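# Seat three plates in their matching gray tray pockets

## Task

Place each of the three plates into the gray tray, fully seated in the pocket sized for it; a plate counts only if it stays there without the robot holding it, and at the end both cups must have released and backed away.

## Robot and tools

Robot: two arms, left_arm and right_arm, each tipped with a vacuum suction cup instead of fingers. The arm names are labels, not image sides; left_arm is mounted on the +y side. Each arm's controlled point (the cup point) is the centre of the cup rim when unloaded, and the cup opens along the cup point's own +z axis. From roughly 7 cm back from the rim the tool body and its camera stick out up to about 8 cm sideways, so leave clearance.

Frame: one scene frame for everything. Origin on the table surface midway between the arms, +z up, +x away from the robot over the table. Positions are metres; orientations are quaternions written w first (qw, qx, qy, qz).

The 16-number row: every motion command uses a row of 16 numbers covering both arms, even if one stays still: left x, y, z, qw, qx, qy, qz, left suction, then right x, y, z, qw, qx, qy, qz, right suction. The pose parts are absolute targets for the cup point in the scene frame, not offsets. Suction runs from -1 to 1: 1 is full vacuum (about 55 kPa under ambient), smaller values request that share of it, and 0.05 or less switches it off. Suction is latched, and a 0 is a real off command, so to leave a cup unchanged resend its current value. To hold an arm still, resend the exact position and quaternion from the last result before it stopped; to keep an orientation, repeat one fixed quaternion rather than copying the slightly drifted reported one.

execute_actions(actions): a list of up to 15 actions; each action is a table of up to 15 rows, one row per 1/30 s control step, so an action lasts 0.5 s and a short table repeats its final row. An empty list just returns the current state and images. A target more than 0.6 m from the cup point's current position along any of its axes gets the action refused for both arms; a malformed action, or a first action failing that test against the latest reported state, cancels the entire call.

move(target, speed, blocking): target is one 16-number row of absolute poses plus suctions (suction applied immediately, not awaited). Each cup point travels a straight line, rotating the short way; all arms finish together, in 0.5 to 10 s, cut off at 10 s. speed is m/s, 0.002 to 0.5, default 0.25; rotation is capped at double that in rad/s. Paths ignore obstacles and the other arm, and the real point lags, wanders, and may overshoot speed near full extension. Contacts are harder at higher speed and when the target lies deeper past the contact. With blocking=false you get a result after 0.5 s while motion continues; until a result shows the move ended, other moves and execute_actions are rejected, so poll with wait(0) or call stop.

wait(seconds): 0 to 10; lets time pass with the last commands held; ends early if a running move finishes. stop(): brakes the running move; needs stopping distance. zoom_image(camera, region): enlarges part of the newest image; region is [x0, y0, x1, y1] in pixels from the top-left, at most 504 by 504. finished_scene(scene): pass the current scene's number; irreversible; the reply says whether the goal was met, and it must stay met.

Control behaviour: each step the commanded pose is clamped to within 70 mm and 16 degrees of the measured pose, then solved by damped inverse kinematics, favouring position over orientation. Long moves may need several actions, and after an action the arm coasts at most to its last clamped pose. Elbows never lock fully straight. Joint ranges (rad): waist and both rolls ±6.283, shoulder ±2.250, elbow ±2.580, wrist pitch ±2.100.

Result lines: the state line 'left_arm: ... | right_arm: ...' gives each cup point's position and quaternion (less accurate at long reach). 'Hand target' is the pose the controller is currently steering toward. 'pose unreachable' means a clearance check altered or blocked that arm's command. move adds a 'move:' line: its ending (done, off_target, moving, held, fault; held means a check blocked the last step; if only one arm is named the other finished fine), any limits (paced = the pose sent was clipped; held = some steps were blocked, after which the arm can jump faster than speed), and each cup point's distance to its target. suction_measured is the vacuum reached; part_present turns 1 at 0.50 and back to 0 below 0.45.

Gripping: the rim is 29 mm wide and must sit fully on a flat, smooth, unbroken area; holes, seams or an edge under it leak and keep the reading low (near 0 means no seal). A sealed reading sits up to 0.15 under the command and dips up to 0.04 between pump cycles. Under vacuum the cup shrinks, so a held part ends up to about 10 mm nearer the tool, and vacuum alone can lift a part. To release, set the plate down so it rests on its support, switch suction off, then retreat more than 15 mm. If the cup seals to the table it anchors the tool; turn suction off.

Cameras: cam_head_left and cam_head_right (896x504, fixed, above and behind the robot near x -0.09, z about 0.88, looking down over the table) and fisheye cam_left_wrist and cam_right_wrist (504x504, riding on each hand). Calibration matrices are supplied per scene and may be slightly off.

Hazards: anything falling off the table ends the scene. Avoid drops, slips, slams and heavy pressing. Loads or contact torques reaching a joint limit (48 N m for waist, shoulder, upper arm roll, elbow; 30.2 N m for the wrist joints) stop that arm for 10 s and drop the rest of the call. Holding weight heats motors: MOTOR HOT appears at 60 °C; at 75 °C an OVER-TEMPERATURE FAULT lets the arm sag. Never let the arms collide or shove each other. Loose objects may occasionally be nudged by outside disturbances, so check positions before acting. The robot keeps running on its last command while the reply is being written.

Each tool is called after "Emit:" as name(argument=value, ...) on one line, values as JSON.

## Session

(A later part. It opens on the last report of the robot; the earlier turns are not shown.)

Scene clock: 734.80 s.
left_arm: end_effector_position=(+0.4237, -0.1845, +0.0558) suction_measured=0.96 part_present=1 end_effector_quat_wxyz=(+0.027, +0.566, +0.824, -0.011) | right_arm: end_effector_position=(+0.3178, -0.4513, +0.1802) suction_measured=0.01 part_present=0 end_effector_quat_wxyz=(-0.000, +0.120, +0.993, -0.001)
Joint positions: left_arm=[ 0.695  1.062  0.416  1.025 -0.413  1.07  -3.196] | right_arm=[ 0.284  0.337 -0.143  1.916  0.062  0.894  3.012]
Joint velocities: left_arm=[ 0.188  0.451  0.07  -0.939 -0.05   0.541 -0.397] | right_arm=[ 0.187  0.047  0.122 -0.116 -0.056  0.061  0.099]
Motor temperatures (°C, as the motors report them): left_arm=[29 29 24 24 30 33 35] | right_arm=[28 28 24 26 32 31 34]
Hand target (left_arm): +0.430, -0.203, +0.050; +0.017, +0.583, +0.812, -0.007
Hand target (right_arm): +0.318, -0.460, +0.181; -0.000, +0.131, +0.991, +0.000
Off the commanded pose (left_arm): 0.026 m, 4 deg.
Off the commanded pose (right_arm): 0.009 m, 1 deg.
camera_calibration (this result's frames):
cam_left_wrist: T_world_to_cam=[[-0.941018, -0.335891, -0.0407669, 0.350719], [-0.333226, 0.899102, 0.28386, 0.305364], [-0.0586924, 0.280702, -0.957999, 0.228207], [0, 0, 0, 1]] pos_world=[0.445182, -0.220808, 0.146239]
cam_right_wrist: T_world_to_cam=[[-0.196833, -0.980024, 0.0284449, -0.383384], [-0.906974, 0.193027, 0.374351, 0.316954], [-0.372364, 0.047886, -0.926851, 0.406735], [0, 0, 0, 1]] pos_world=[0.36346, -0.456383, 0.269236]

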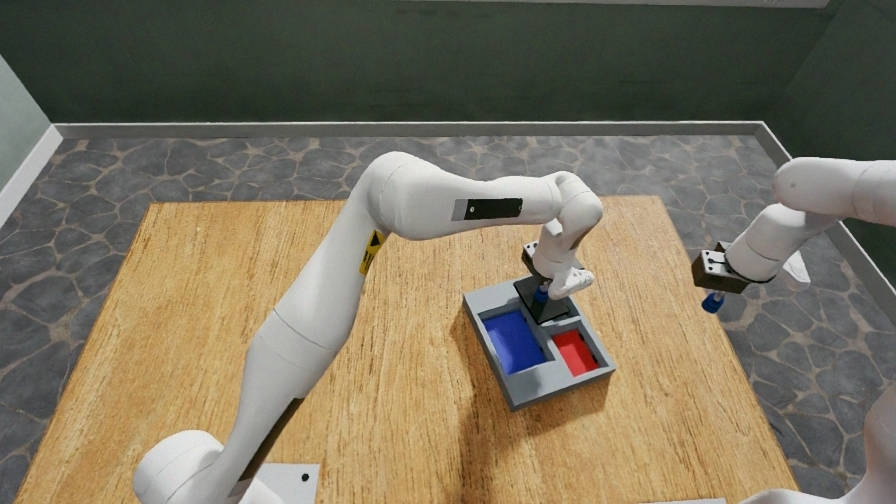

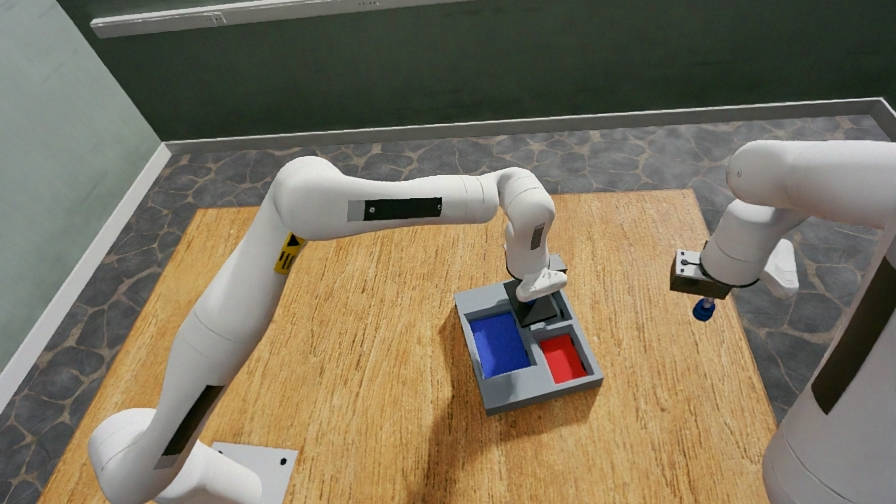

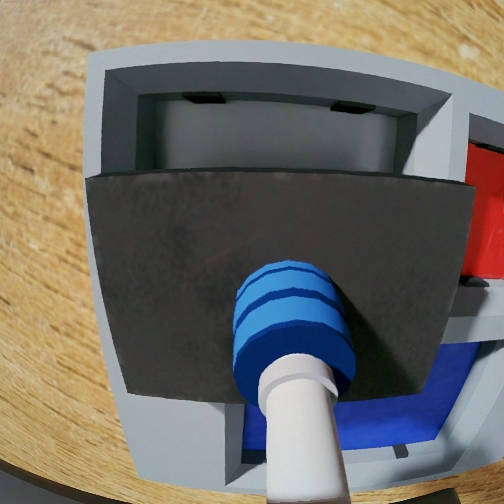

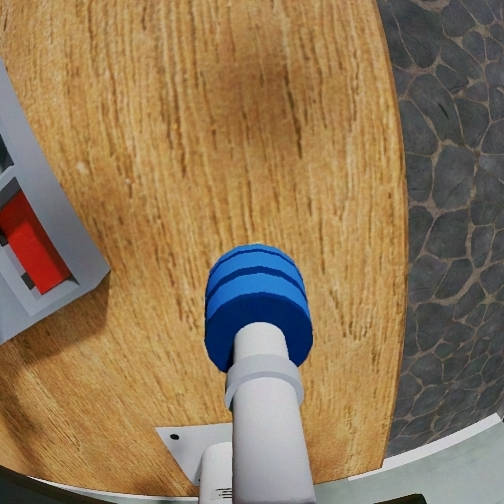

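Emit:
wait(seconds=0)

Emit:
zoom_image(camera="cam_left_wrist", region=[60, 100, 160, 200])

Emit:
zoom_image(camera="cam_left_wrist", region=[400, 105, 500, 205])

Scene clock: 743.30 s.
left_arm: end_effector_position=(+0.4302, -0.2032, +0.0499) suction_measured=0.96 part_present=1 end_effector_quat_wxyz=(+0.017, +0.583, +0.812, -0.007) | right_arm: end_effector_position=(+0.3183, -0.4602, +0.1809) suction_measured=0.01 part_present=0 end_effector_quat_wxyz=(-0.000, +0.131, +0.991, +0.000)
Joint positions: left_arm=[ 0.725  1.135  0.426  0.874 -0.418  1.164 -3.256] | right_arm=[ 0.301  0.341 -0.135  1.907  0.057  0.898  3.02 ]
Joint velocities: left_arm=[-0.    -0.    -0.001 -0.     0.001  0.001 -0.001] | right_arm=[ 0.     0.     0.001  0.     0.     0.001 -0.   ]
Motor temperatures (°C, as the motors report them): left_arm=[29 30 24 24 30 33 35] | right_arm=[28 28 24 26 32 31 34]
Hand target (left_arm): +0.430, -0.203, +0.050; +0.017, +0.583, +0.812, -0.007
Hand target (right_arm): +0.318, -0.460, +0.181; -0.000, +0.131, +0.991, +0.000
Off the commanded pose (left_arm): 0.005 m, 2 deg.
Off the commanded pose (right_arm): 0.000 m, 0 deg.
camera_calibration (this result's frames):
cam_left_wrist: T_world_to_cam=[[-0.954327, -0.296637, -0.0355871, 0.363704], [-0.293158, 0.906789, 0.302971, 0.309366], [-0.0576024, 0.299566, -0.952335, 0.231329], [0, 0, 0, 1]] pos_world=[0.451111, -0.24194, 0.139517]
cam_right_wrist: T_world_to_cam=[[-0.216912, -0.975816, 0.0270784, -0.383433], [-0.902994, 0.211109, 0.374213, 0.325972], [-0.370879, 0.0567195, -0.926948, 0.411605], [0, 0, 0, 1]] pos_world=[0.363835, -0.466322, 0.269936]

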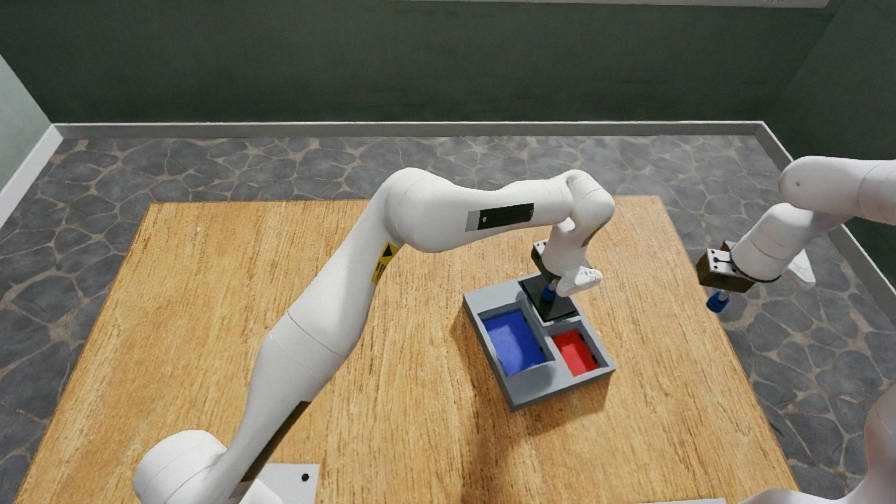

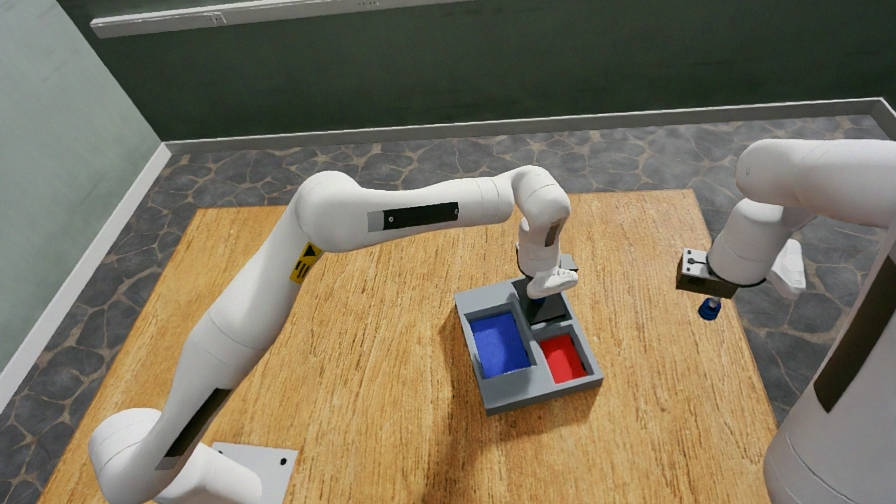

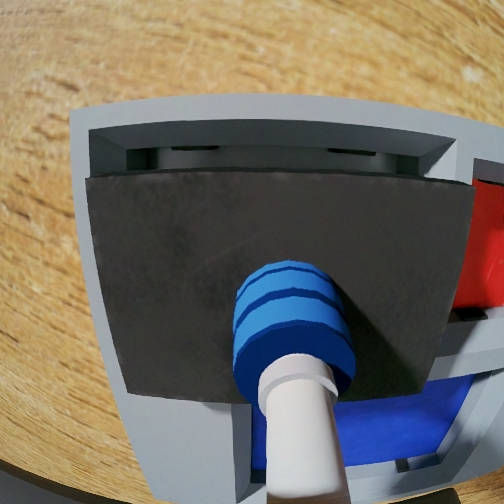

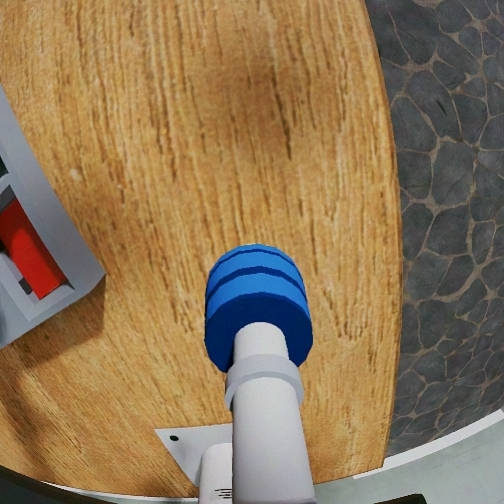

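Region (60, 100, 160, 200) of cam_left_wrist's 504x504 image, scaled by 5.040, with more detail than that image has.

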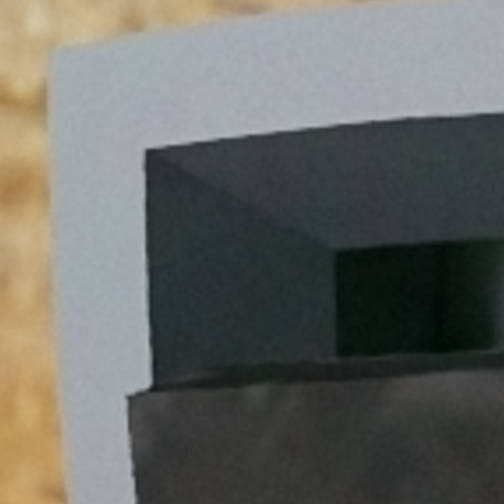

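Region (400, 105, 500, 205) of cam_left_wrist's 504x504 image, scaled by 5.040, with more detail than that image has.

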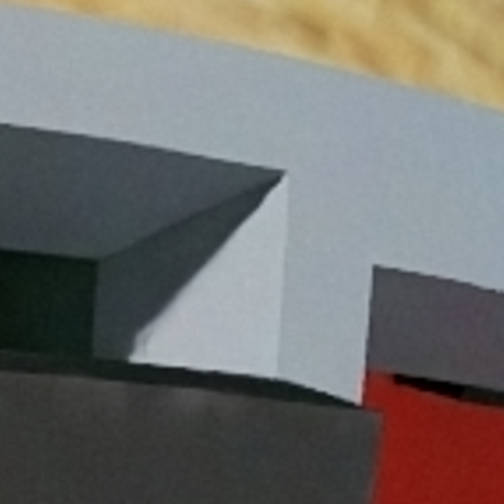

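Emit:
execute_actions(actions=[])

Scene clock: 764.97 s.
left_arm: end_effector_position=(+0.4302, -0.2032, +0.0499) suction_measured=0.96 part_present=1 end_effector_quat_wxyz=(+0.017, +0.583, +0.812, -0.007) | right_arm: end_effector_position=(+0.3183, -0.4602, +0.1809) suction_measured=0.01 part_present=0 end_effector_quat_wxyz=(-0.000, +0.131, +0.991, +0.000)
Joint positions: left_arm=[ 0.725  1.135  0.426  0.874 -0.418  1.164 -3.256] | right_arm=[ 0.301  0.341 -0.135  1.907  0.057  0.898  3.02 ]
Joint velocities: left_arm=[-0.001  0.     0.001  0.     0.    -0.001  0.001] | right_arm=[-0.    -0.    -0.001 -0.    -0.     0.002  0.001]
Motor temperatures (°C, as the motors report them): left_arm=[29 30 24 24 30 33 35] | right_arm=[28 28 24 26 32 31 34]
Hand target (left_arm): +0.430, -0.203, +0.050; +0.017, +0.583, +0.812, -0.007
Hand target (right_arm): +0.318, -0.460, +0.181; -0.000, +0.131, +0.991, +0.000
Off the commanded pose (left_arm): 0.005 m, 2 deg.
Off the commanded pose (right_arm): 0.000 m, 0 deg.
camera_calibration (this result's frames):
cam_left_wrist: T_world_to_cam=[[-0.954327, -0.296637, -0.0355871, 0.363704], [-0.293158, 0.906789, 0.302971, 0.309366], [-0.0576023, 0.299566, -0.952335, 0.231329], [0, 0, 0, 1]] pos_world=[0.451111, -0.24194, 0.139517]
cam_right_wrist: T_world_to_cam=[[-0.216912, -0.975816, 0.0270785, -0.383433], [-0.902994, 0.211109, 0.374212, 0.325972], [-0.370879, 0.0567194, -0.926948, 0.411605], [0, 0, 0, 1]] pos_world=[0.363835, -0.466322, 0.269936]

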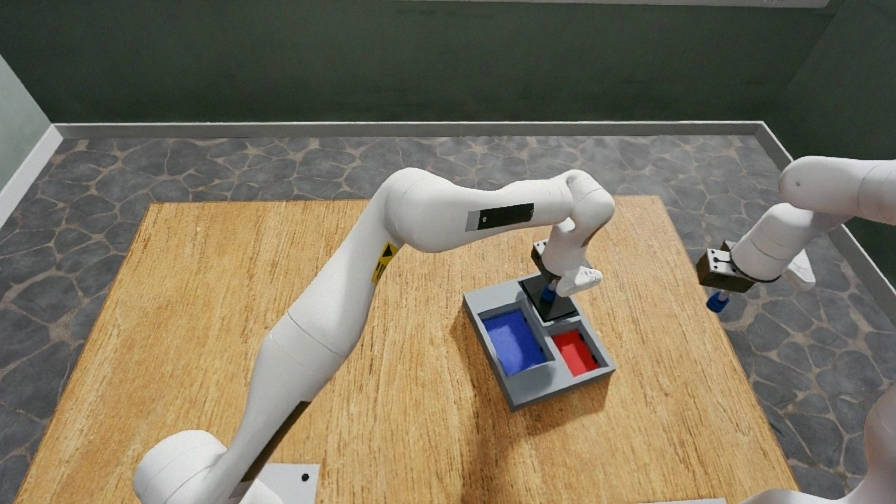

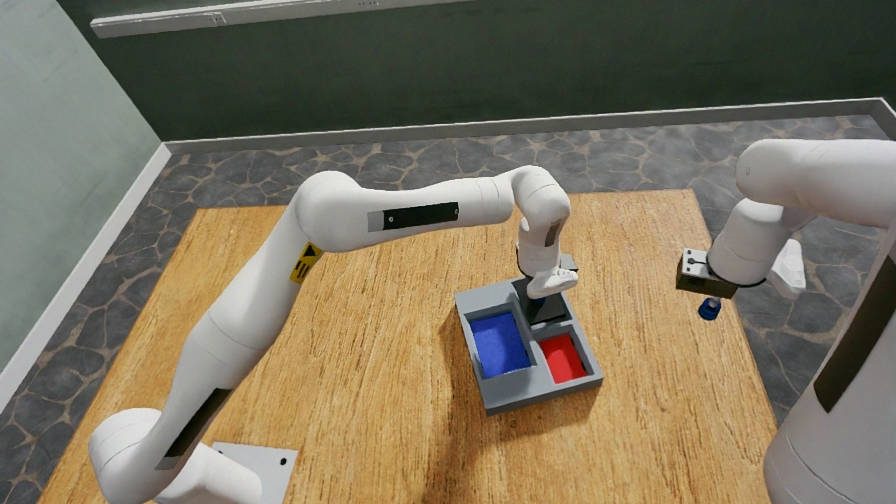

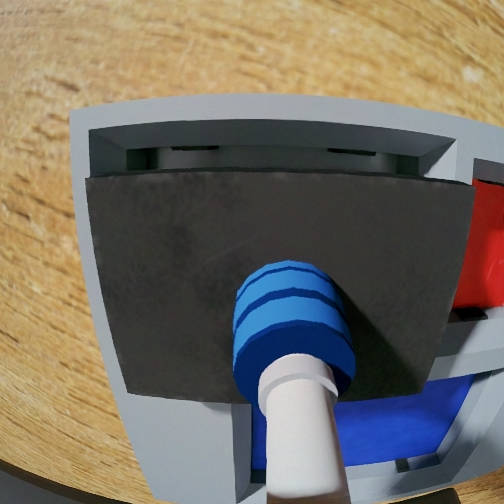

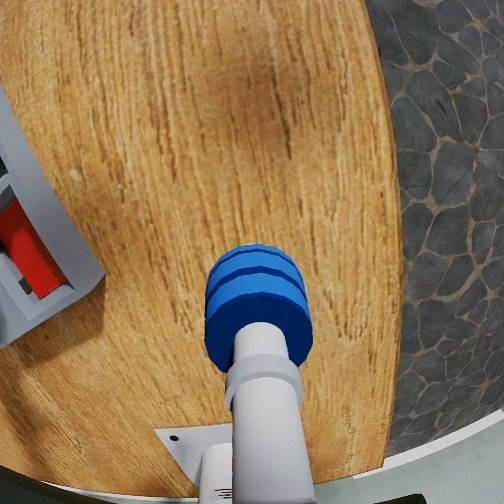

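Emit:
execute_actions(actions=[[[0.4306,-0.2037,0.0499,0.0153,0.5833,0.8119,-0.0063,1,0.3183,-0.4602,0.1809,0,0.131,0.991,0,0],[0.4313,-0.2044,0.0497,0.0128,0.5836,0.8117,-0.0053,1,0.3183,-0.4602,0.1809,0,0.131,0.991,0,0],[0.4321,-0.2054,0.0491,0.0094,0.5841,0.8114,-0.0039,1,0.3183,-0.4602,0.1809,0,0.131,0.991,0,0],[0.4329,-0.2063,0.0482,0.006,0.5846,0.8112,-0.0025,1,0.3183,-0.4602,0.1809,0,0.131,0.991,0,0],[0.4336,-0.2071,0.0469,0.003,0.585,0.8109,-0.0013,1,0.3183,-0.4602,0.1809,0,0.131,0.991,0,0],[0.4341,-0.2077,0.0453,0.001,0.5853,0.8108,-0.0004,1,0.3183,-0.4602,0.1809,0,0.131,0.991,0,0],[0.4344,-0.208,0.0435,0,0.5855,0.8107,0,1,0.3183,-0.4602,0.1809,0,0.131,0.991,0,0],[0.4344,-0.208,0.0414,0,0.5855,0.8107,0,1,0.3183,-0.4602,0.1809,0,0.131,0.991,0,0],[0.4344,-0.208,0.0391,0,0.5855,0.8107,0,1,0.3183,-0.4602,0.1809,0,0.131,0.991,0,0],[0.4344,-0.208,0.0367,0,0.5855,0.8107,0,1,0.3183,-0.4602,0.1809,0,0.131,0.991,0,0],[0.4344,-0.208,0.0341,0,0.5855,0.8107,0,1,0.3183,-0.4602,0.1809,0,0.131,0.991,0,0],[0.4344,-0.208,0.0314,0,0.5855,0.8107,0,1,0.3183,-0.4602,0.1809,0,0.131,0.991,0,0],[0.4344,-0.208,0.0287,0,0.5855,0.8107,0,1,0.3183,-0.4602,0.1809,0,0.131,0.991,0,0],[0.4344,-0.208,0.0259,0,0.5855,0.8107,0,1,0.3183,-0.4602,0.1809,0,0.131,0.991,0,0],[0.4344,-0.208,0.023,0,0.5855,0.8107,0,1,0.3183,-0.4602,0.1809,0,0.131,0.991,0,0]],[[0.4344,-0.208,0.0202,0,0.5855,0.8107,0,1,0.3183,-0.4602,0.1809,0,0.131,0.991,0,0],[0.4344,-0.208,0.0175,0,0.5855,0.8107,0,1,0.3183,-0.4602,0.1809,0,0.131,0.991,0,0],[0.4344,-0.208,0.0147,0,0.5855,0.8107,0,1,0.3183,-0.4602,0.1809,0,0.131,0.991,0,0],[0.4344,-0.208,0.0122,0,0.5855,0.8107,0,1,0.3183,-0.4602,0.1809,0,0.131,0.991,0,0],[0.4344,-0.208,0.0098,0,0.5855,0.8107,0,1,0.3183,-0.4602,0.1809,0,0.131,0.991,0,0],[0.4344,-0.208,0.0075,0,0.5855,0.8107,0,1,0.3183,-0.4602,0.1809,0,0.131,0.991,0,0],[0.4344,-0.208,0.0054,0,0.5855,0.8107,0,1,0.3183,-0.4602,0.1809,0,0.131,0.991,0,0],[0.4344,-0.208,0.0036,0,0.5855,0.8107,0,1,0.3183,-0.4602,0.1809,0,0.131,0.991,0,0],[0.4344,-0.208,0.002,0,0.5855,0.8107,0,1,0.3183,-0.4602,0.1809,0,0.131,0.991,0,0],[0.4344,-0.208,0.0007,0,0.5855,0.8107,0,1,0.3183,-0.4602,0.1809,0,0.131,0.991,0,0],[0.4344,-0.208,-0.0002,0,0.5855,0.8107,0,1,0.3183,-0.4602,0.1809,0,0.131,0.991,0,0],[0.4344,-0.208,-0.0008,0,0.5855,0.8107,0,1,0.3183,-0.4602,0.1809,0,0.131,0.991,0,0],[0.4344,-0.208,-0.0011,0,0.5855,0.8107,0,1,0.3183,-0.4602,0.1809,0,0.131,0.991,0,0],[0.4344,-0.208,-0.0013,0,0.5855,0.8107,0,1,0.3183,-0.4602,0.1809,0,0.131,0.991,0,0],[0.4344,-0.208,-0.0015,0,0.5855,0.8107,0,1,0.3183,-0.4602,0.1809,0,0.131,0.991,0,0]]])

Scene clock: 862.17 s.
left_arm: end_effector_position=(+0.4354, -0.2079, +0.0036) suction_measured=0.96 part_present=1 end_effector_quat_wxyz=(+0.001, +0.585, +0.811, +0.000) | right_arm: end_effector_position=(+0.3183, -0.4602, +0.1809) suction_measured=0.01 part_present=0 end_effector_quat_wxyz=(+0.000, +0.131, +0.991, +0.000)
Joint positions: left_arm=[ 0.744  1.243  0.417  0.772 -0.428  1.186 -3.28 ] | right_arm=[ 0.301  0.34  -0.135  1.908  0.058  0.897  3.019]
Joint velocities: left_arm=[ 0.    -0.001 -0.001  0.003 -0.003 -0.01   0.001] | right_arm=[ 0.     0.    -0.    -0.    -0.    -0.001  0.001]
Motor temperatures (°C, as the motors report them): left_arm=[29 32 24 24 30 33 35] | right_arm=[28 28 24 26 32 31 34]
Hand target (left_arm): +0.434, -0.208, -0.001; -0.000, +0.585, +0.811, +0.000
Hand target (right_arm): +0.318, -0.460, +0.181; -0.000, +0.131, +0.991, -0.000
Off the commanded pose (left_arm): 0.005 m, 0 deg.
Off the commanded pose (right_arm): 0.000 m, 0 deg.
camera_calibration (this result's frames):
cam_left_wrist: T_world_to_cam=[[-0.956299, -0.291045, -0.0280202, 0.367626], [-0.283246, 0.898351, 0.335762, 0.322984], [-0.0725498, 0.329026, -0.94153, 0.2015], [0, 0, 0, 1]] pos_world=[0.457663, -0.249456, 0.0915739]
cam_right_wrist: T_world_to_cam=[[-0.217956, -0.975579, 0.0272022, -0.383046], [-0.90298, 0.212156, 0.373653, 0.326558], [-0.3703, 0.0568771, -0.927169, 0.41154], [0, 0, 0, 1]] pos_world=[0.363781, -0.46638, 0.269968]

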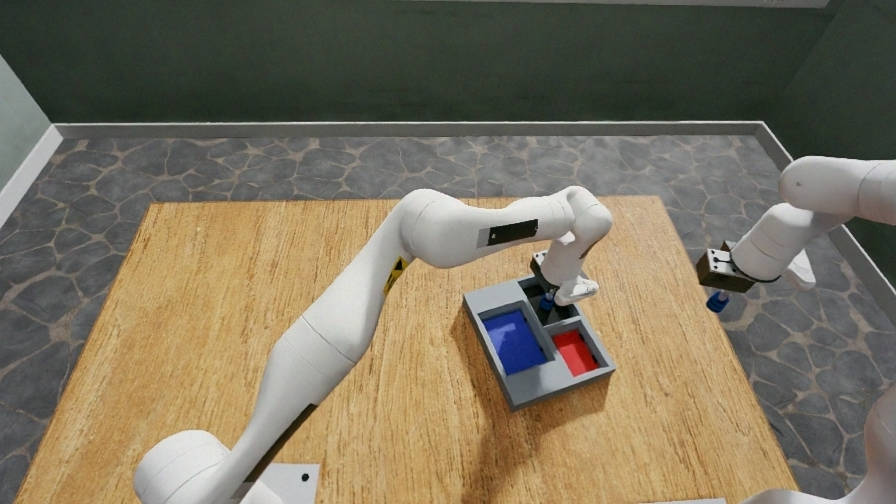

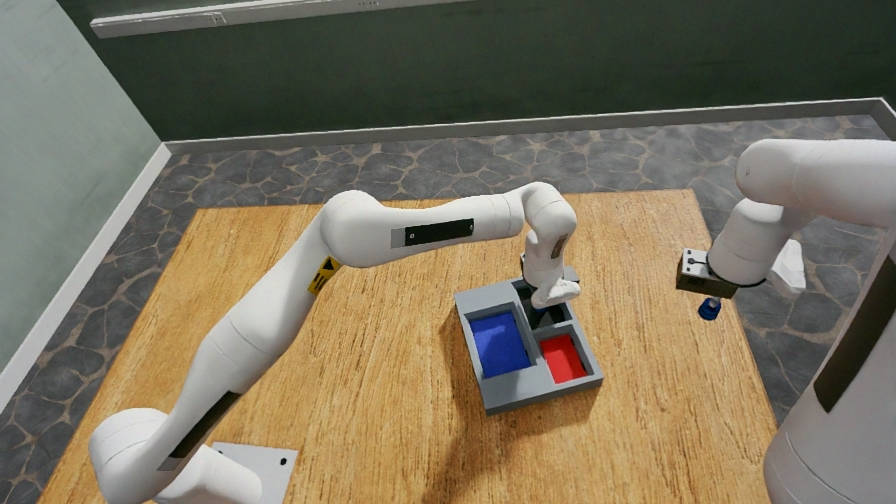

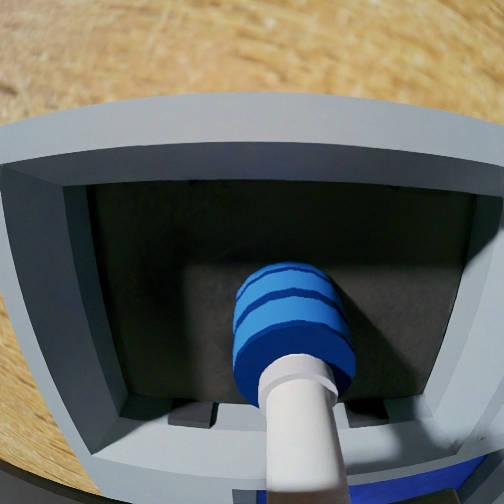

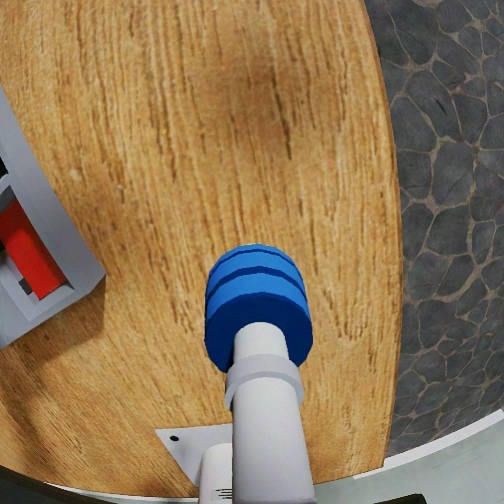

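Emit:
wait(seconds=0)

Scene clock: 872.80 s.
left_arm: end_effector_position=(+0.4354, -0.2079, +0.0036) suction_measured=0.96 part_present=1 end_effector_quat_wxyz=(+0.001, +0.585, +0.811, +0.000) | right_arm: end_effector_position=(+0.3183, -0.4602, +0.1809) suction_measured=0.01 part_present=0 end_effector_quat_wxyz=(+0.000, +0.131, +0.991, +0.000)
Joint positions: left_arm=[ 0.744  1.243  0.417  0.773 -0.429  1.185 -3.279] | right_arm=[ 0.301  0.34  -0.135  1.908  0.058  0.897  3.019]
Joint velocities: left_arm=[ 0.     0.    -0.001  0.    -0.001 -0.002 -0.002] | right_arm=[ 0.     0.     0.    -0.     0.    -0.001  0.   ]
Motor temperatures (°C, as the motors report them): left_arm=[29 31 24 24 30 33 35] | right_arm=[28 28 24 26 32 31 34]
Hand target (left_arm): +0.434, -0.208, -0.001; -0.000, +0.585, +0.811, +0.000
Hand target (right_arm): +0.318, -0.460, +0.181; -0.000, +0.131, +0.991, -0.000
Off the commanded pose (left_arm): 0.005 m, 0 deg.
Off the commanded pose (right_arm): 0.000 m, 0 deg.
camera_calibration (this result's frames):
cam_left_wrist: T_world_to_cam=[[-0.956321, -0.290941, -0.0283459, 0.367677], [-0.283278, 0.89845, 0.335472, 0.323044], [-0.072135, 0.328848, -0.941624, 0.201297], [0, 0, 0, 1]] pos_world=[0.457649, -0.249463, 0.0915963]
cam_right_wrist: T_world_to_cam=[[-0.217956, -0.975579, 0.0272022, -0.383046], [-0.90298, 0.212155, 0.373653, 0.326558], [-0.370299, 0.056877, -0.92717, 0.41154], [0, 0, 0, 1]] pos_world=[0.363781, -0.46638, 0.269968]

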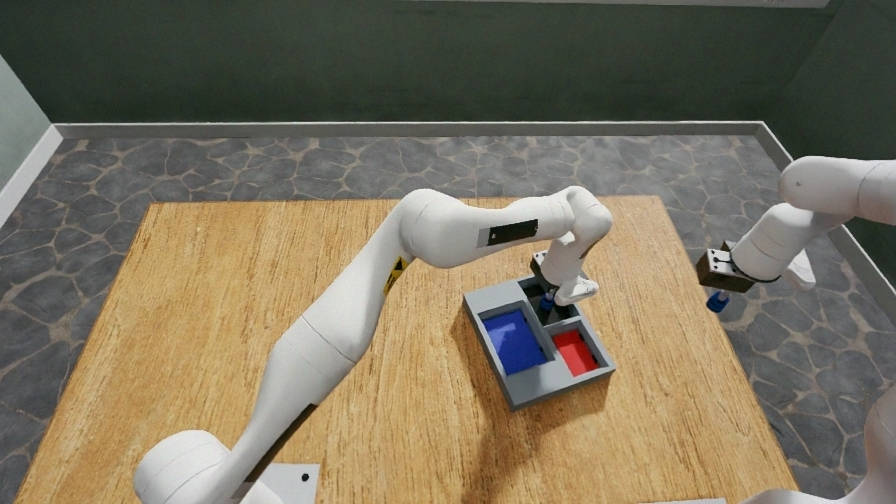

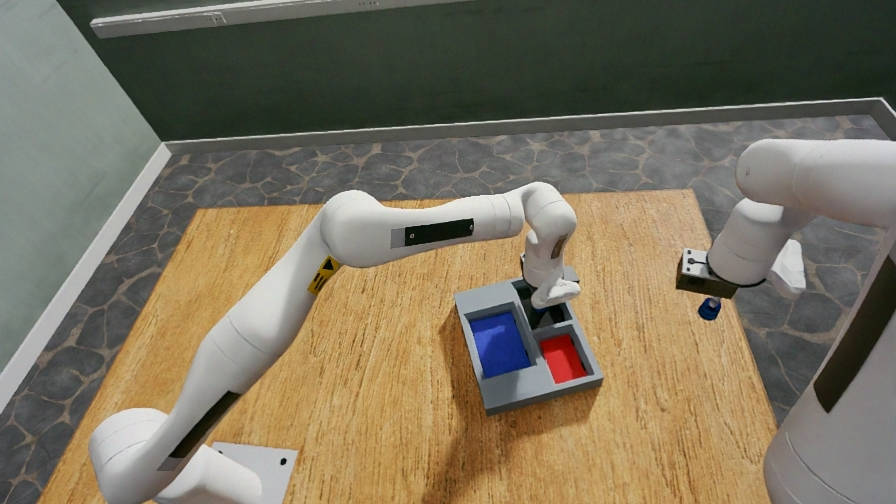

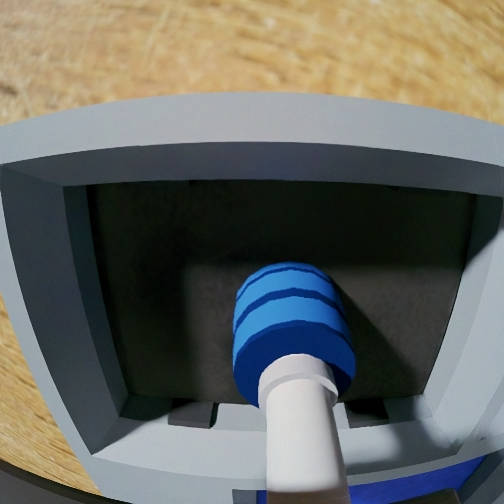

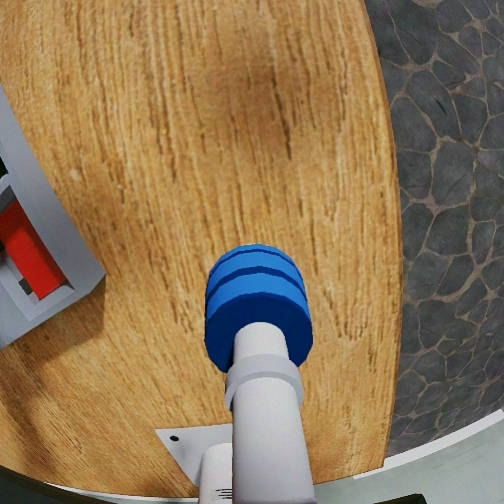

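Emit:
execute_actions(actions=[[[0.4348,-0.208,-0.003,0,0.5855,0.8107,0,0,0.3183,-0.4602,0.1809,0,0.131,0.991,0,0],[0.4348,-0.208,-0.004,0,0.5855,0.8107,0,0,0.3183,-0.4602,0.1809,0,0.131,0.991,0,0],[0.4348,-0.208,-0.004,0,0.5855,0.8107,0,0,0.3183,-0.4602,0.1809,0,0.131,0.991,0,0],[0.4348,-0.208,-0.003,0,0.5855,0.8107,0,0,0.3183,-0.4602,0.1809,0,0.131,0.991,0,0],[0.435,-0.208,-0.0011,0,0.5855,0.8107,0,0,0.3183,-0.4602,0.1809,0,0.131,0.991,0,0],[0.435,-0.208,0.0016,0,0.5855,0.8107,0,0,0.3183,-0.4602,0.1809,0,0.131,0.991,0,0],[0.435,-0.208,0.0058,0,0.5855,0.8107,0,0,0.3183,-0.4602,0.1809,0,0.131,0.991,0,0],[0.435,-0.208,0.0115,0,0.5855,0.8107,0,0,0.3183,-0.4602,0.1809,0,0.131,0.991,0,0],[0.435,-0.208,0.0185,0,0.5855,0.8107,0,0,0.3183,-0.4602,0.1809,0,0.131,0.991,0,0],[0.435,-0.208,0.0267,0,0.5855,0.8107,0,0,0.3183,-0.4602,0.1809,0,0.131,0.991,0,0],[0.435,-0.208,0.0358,0,0.5855,0.8107,0,0,0.3183,-0.4602,0.1809,0,0.131,0.991,0,0],[0.435,-0.208,0.0459,0,0.5855,0.8107,0,0,0.3183,-0.4602,0.1809,0,0.131,0.991,0,0],[0.4348,-0.2076,0.0566,0,0.5855,0.8107,0,0,0.3183,-0.4602,0.1809,0,0.131,0.991,0,0],[0.4341,-0.2063,0.068,0,0.5855,0.8107,0,0,0.3183,-0.4602,0.1809,0,0.131,0.991,0,0],[0.4331,-0.2043,0.0797,0,0.5855,0.8107,0,0,0.3183,-0.4602,0.1809,0,0.131,0.991,0,0]],[[0.4318,-0.2017,0.0918,0,0.5855,0.8107,0,0,0.3183,-0.4602,0.1809,0,0.131,0.991,0,0],[0.4303,-0.1986,0.104,0,0.5855,0.8107,0,0,0.3183,-0.4602,0.1809,0,0.131,0.991,0,0],[0.4285,-0.195,0.1162,0,0.5855,0.8107,0,0,0.3183,-0.4602,0.1809,0,0.131,0.991,0,0],[0.4266,-0.1912,0.1283,0,0.5855,0.8107,0,0,0.3183,-0.4602,0.1809,0,0.131,0.991,0,0],[0.4246,-0.1872,0.14,0,0.5855,0.8107,0,0,0.3183,-0.4602,0.1809,0,0.131,0.991,0,0],[0.4225,-0.183,0.1514,0,0.5855,0.8107,0,0,0.3183,-0.4602,0.1809,0,0.131,0.991,0,0],[0.4204,-0.1789,0.1621,0,0.5855,0.8107,0,0,0.3183,-0.4602,0.1809,0,0.131,0.991,0,0],[0.4184,-0.1748,0.1722,0,0.5855,0.8107,0,0,0.3183,-0.4602,0.1809,0,0.131,0.991,0,0],[0.4165,-0.171,0.1813,0,0.5855,0.8107,0,0,0.3183,-0.4602,0.1809,0,0.131,0.991,0,0],[0.4147,-0.1674,0.1895,0,0.5855,0.8107,0,0,0.3183,-0.4602,0.1809,0,0.131,0.991,0,0],[0.4132,-0.1643,0.1965,0,0.5855,0.8107,0,0,0.3183,-0.4602,0.1809,0,0.131,0.991,0,0],[0.4119,-0.1617,0.2022,0,0.5855,0.8107,0,0,0.3183,-0.4602,0.1809,0,0.131,0.991,0,0],[0.4109,-0.1597,0.2064,0,0.5855,0.8107,0,0,0.3183,-0.4602,0.1809,0,0.131,0.991,0,0],[0.4102,-0.1584,0.2091,0,0.5855,0.8107,0,0,0.3183,-0.4602,0.1809,0,0.131,0.991,0,0],[0.41,-0.158,0.21,0,0.5855,0.8107,0,0,0.3183,-0.4602,0.1809,0,0.131,0.991,0,0]]])

Scene clock: 932.97 s.
left_arm: end_effector_position=(+0.4152, -0.1680, +0.1884) suction_measured=0.01 part_present=0 end_effector_quat_wxyz=(-0.000, +0.586, +0.810, +0.001) | right_arm: end_effector_position=(+0.3183, -0.4602, +0.1809) suction_measured=0.01 part_present=0 end_effector_quat_wxyz=(+0.000, +0.131, +0.991, +0.000)
Joint positions: left_arm=[ 0.698  0.934  0.462  0.851 -0.372  1.422 -3.292] | right_arm=[ 0.301  0.34  -0.135  1.908  0.058  0.897  3.019]
Joint velocities: left_arm=[-0.108 -0.43   0.065  0.223  0.091  0.216 -0.008] | right_arm=[ 0.  0.  0. -0. -0. -0. -0.]
Motor temperatures (°C, as the motors report them): left_arm=[29 31 24 24 30 33 35] | right_arm=[28 28 24 26 32 31 34]
Hand target (left_arm): +0.410, -0.159, +0.209; -0.000, +0.586, +0.810, +0.001
Hand target (right_arm): +0.318, -0.460, +0.181; -0.000, +0.131, +0.991, -0.000
Off the commanded pose (left_arm): 0.024 m, 0 deg.
Off the commanded pose (right_arm): 0.000 m, 0 deg.
camera_calibration (this result's frames):
cam_left_wrist: T_world_to_cam=[[-0.956926, -0.289065, -0.0270897, 0.365528], [-0.280859, 0.898027, 0.338624, 0.217785], [-0.073557, 0.331647, -0.940532, 0.361579], [0, 0, 0, 1]] pos_world=[0.437546, -0.209832, 0.276231]
cam_right_wrist: T_world_to_cam=[[-0.217956, -0.975579, 0.0272022, -0.383046], [-0.90298, 0.212155, 0.373653, 0.326558], [-0.370299, 0.0568769, -0.92717, 0.41154], [0, 0, 0, 1]] pos_world=[0.363781, -0.466379, 0.269968]

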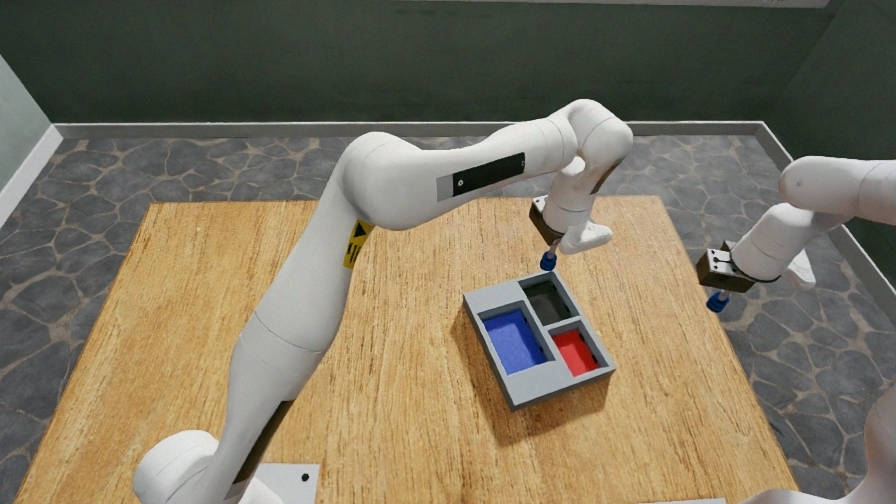

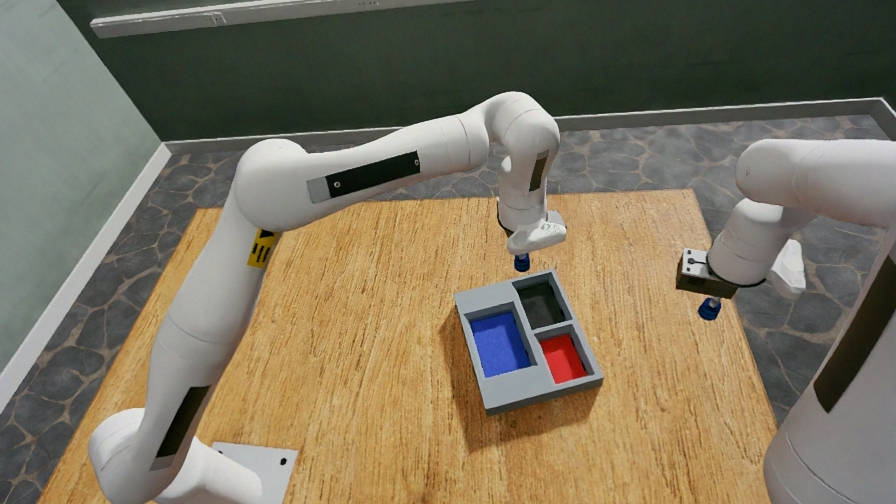

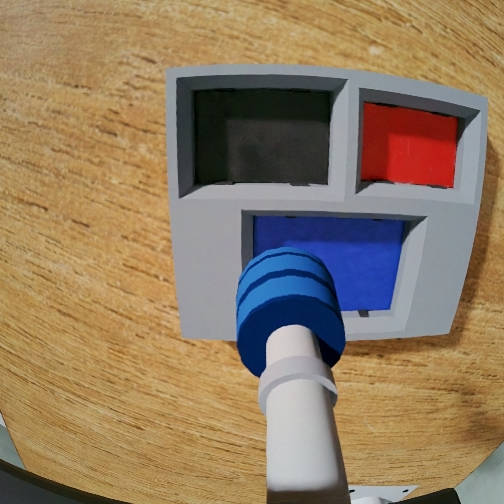

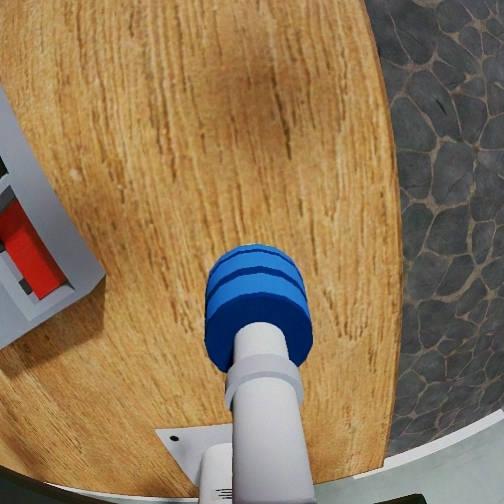

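Emit:
zoom_image(camera="cam_head_left", region=[450, 260, 630, 420])

Region (450, 260, 630, 420) of cam_head_left's 896x504 image, scaled by 2.800, with more detail than that image has.

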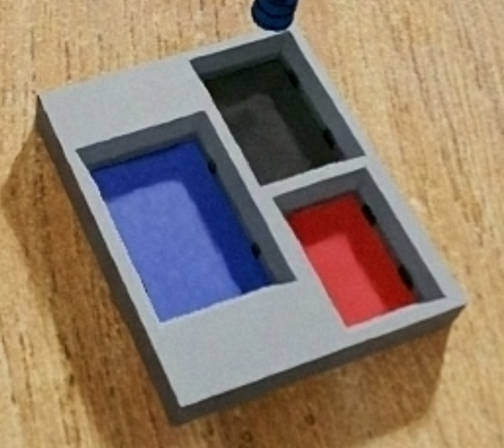

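Emit:
finished_scene(scene=2)

The scene is finished: the task was done.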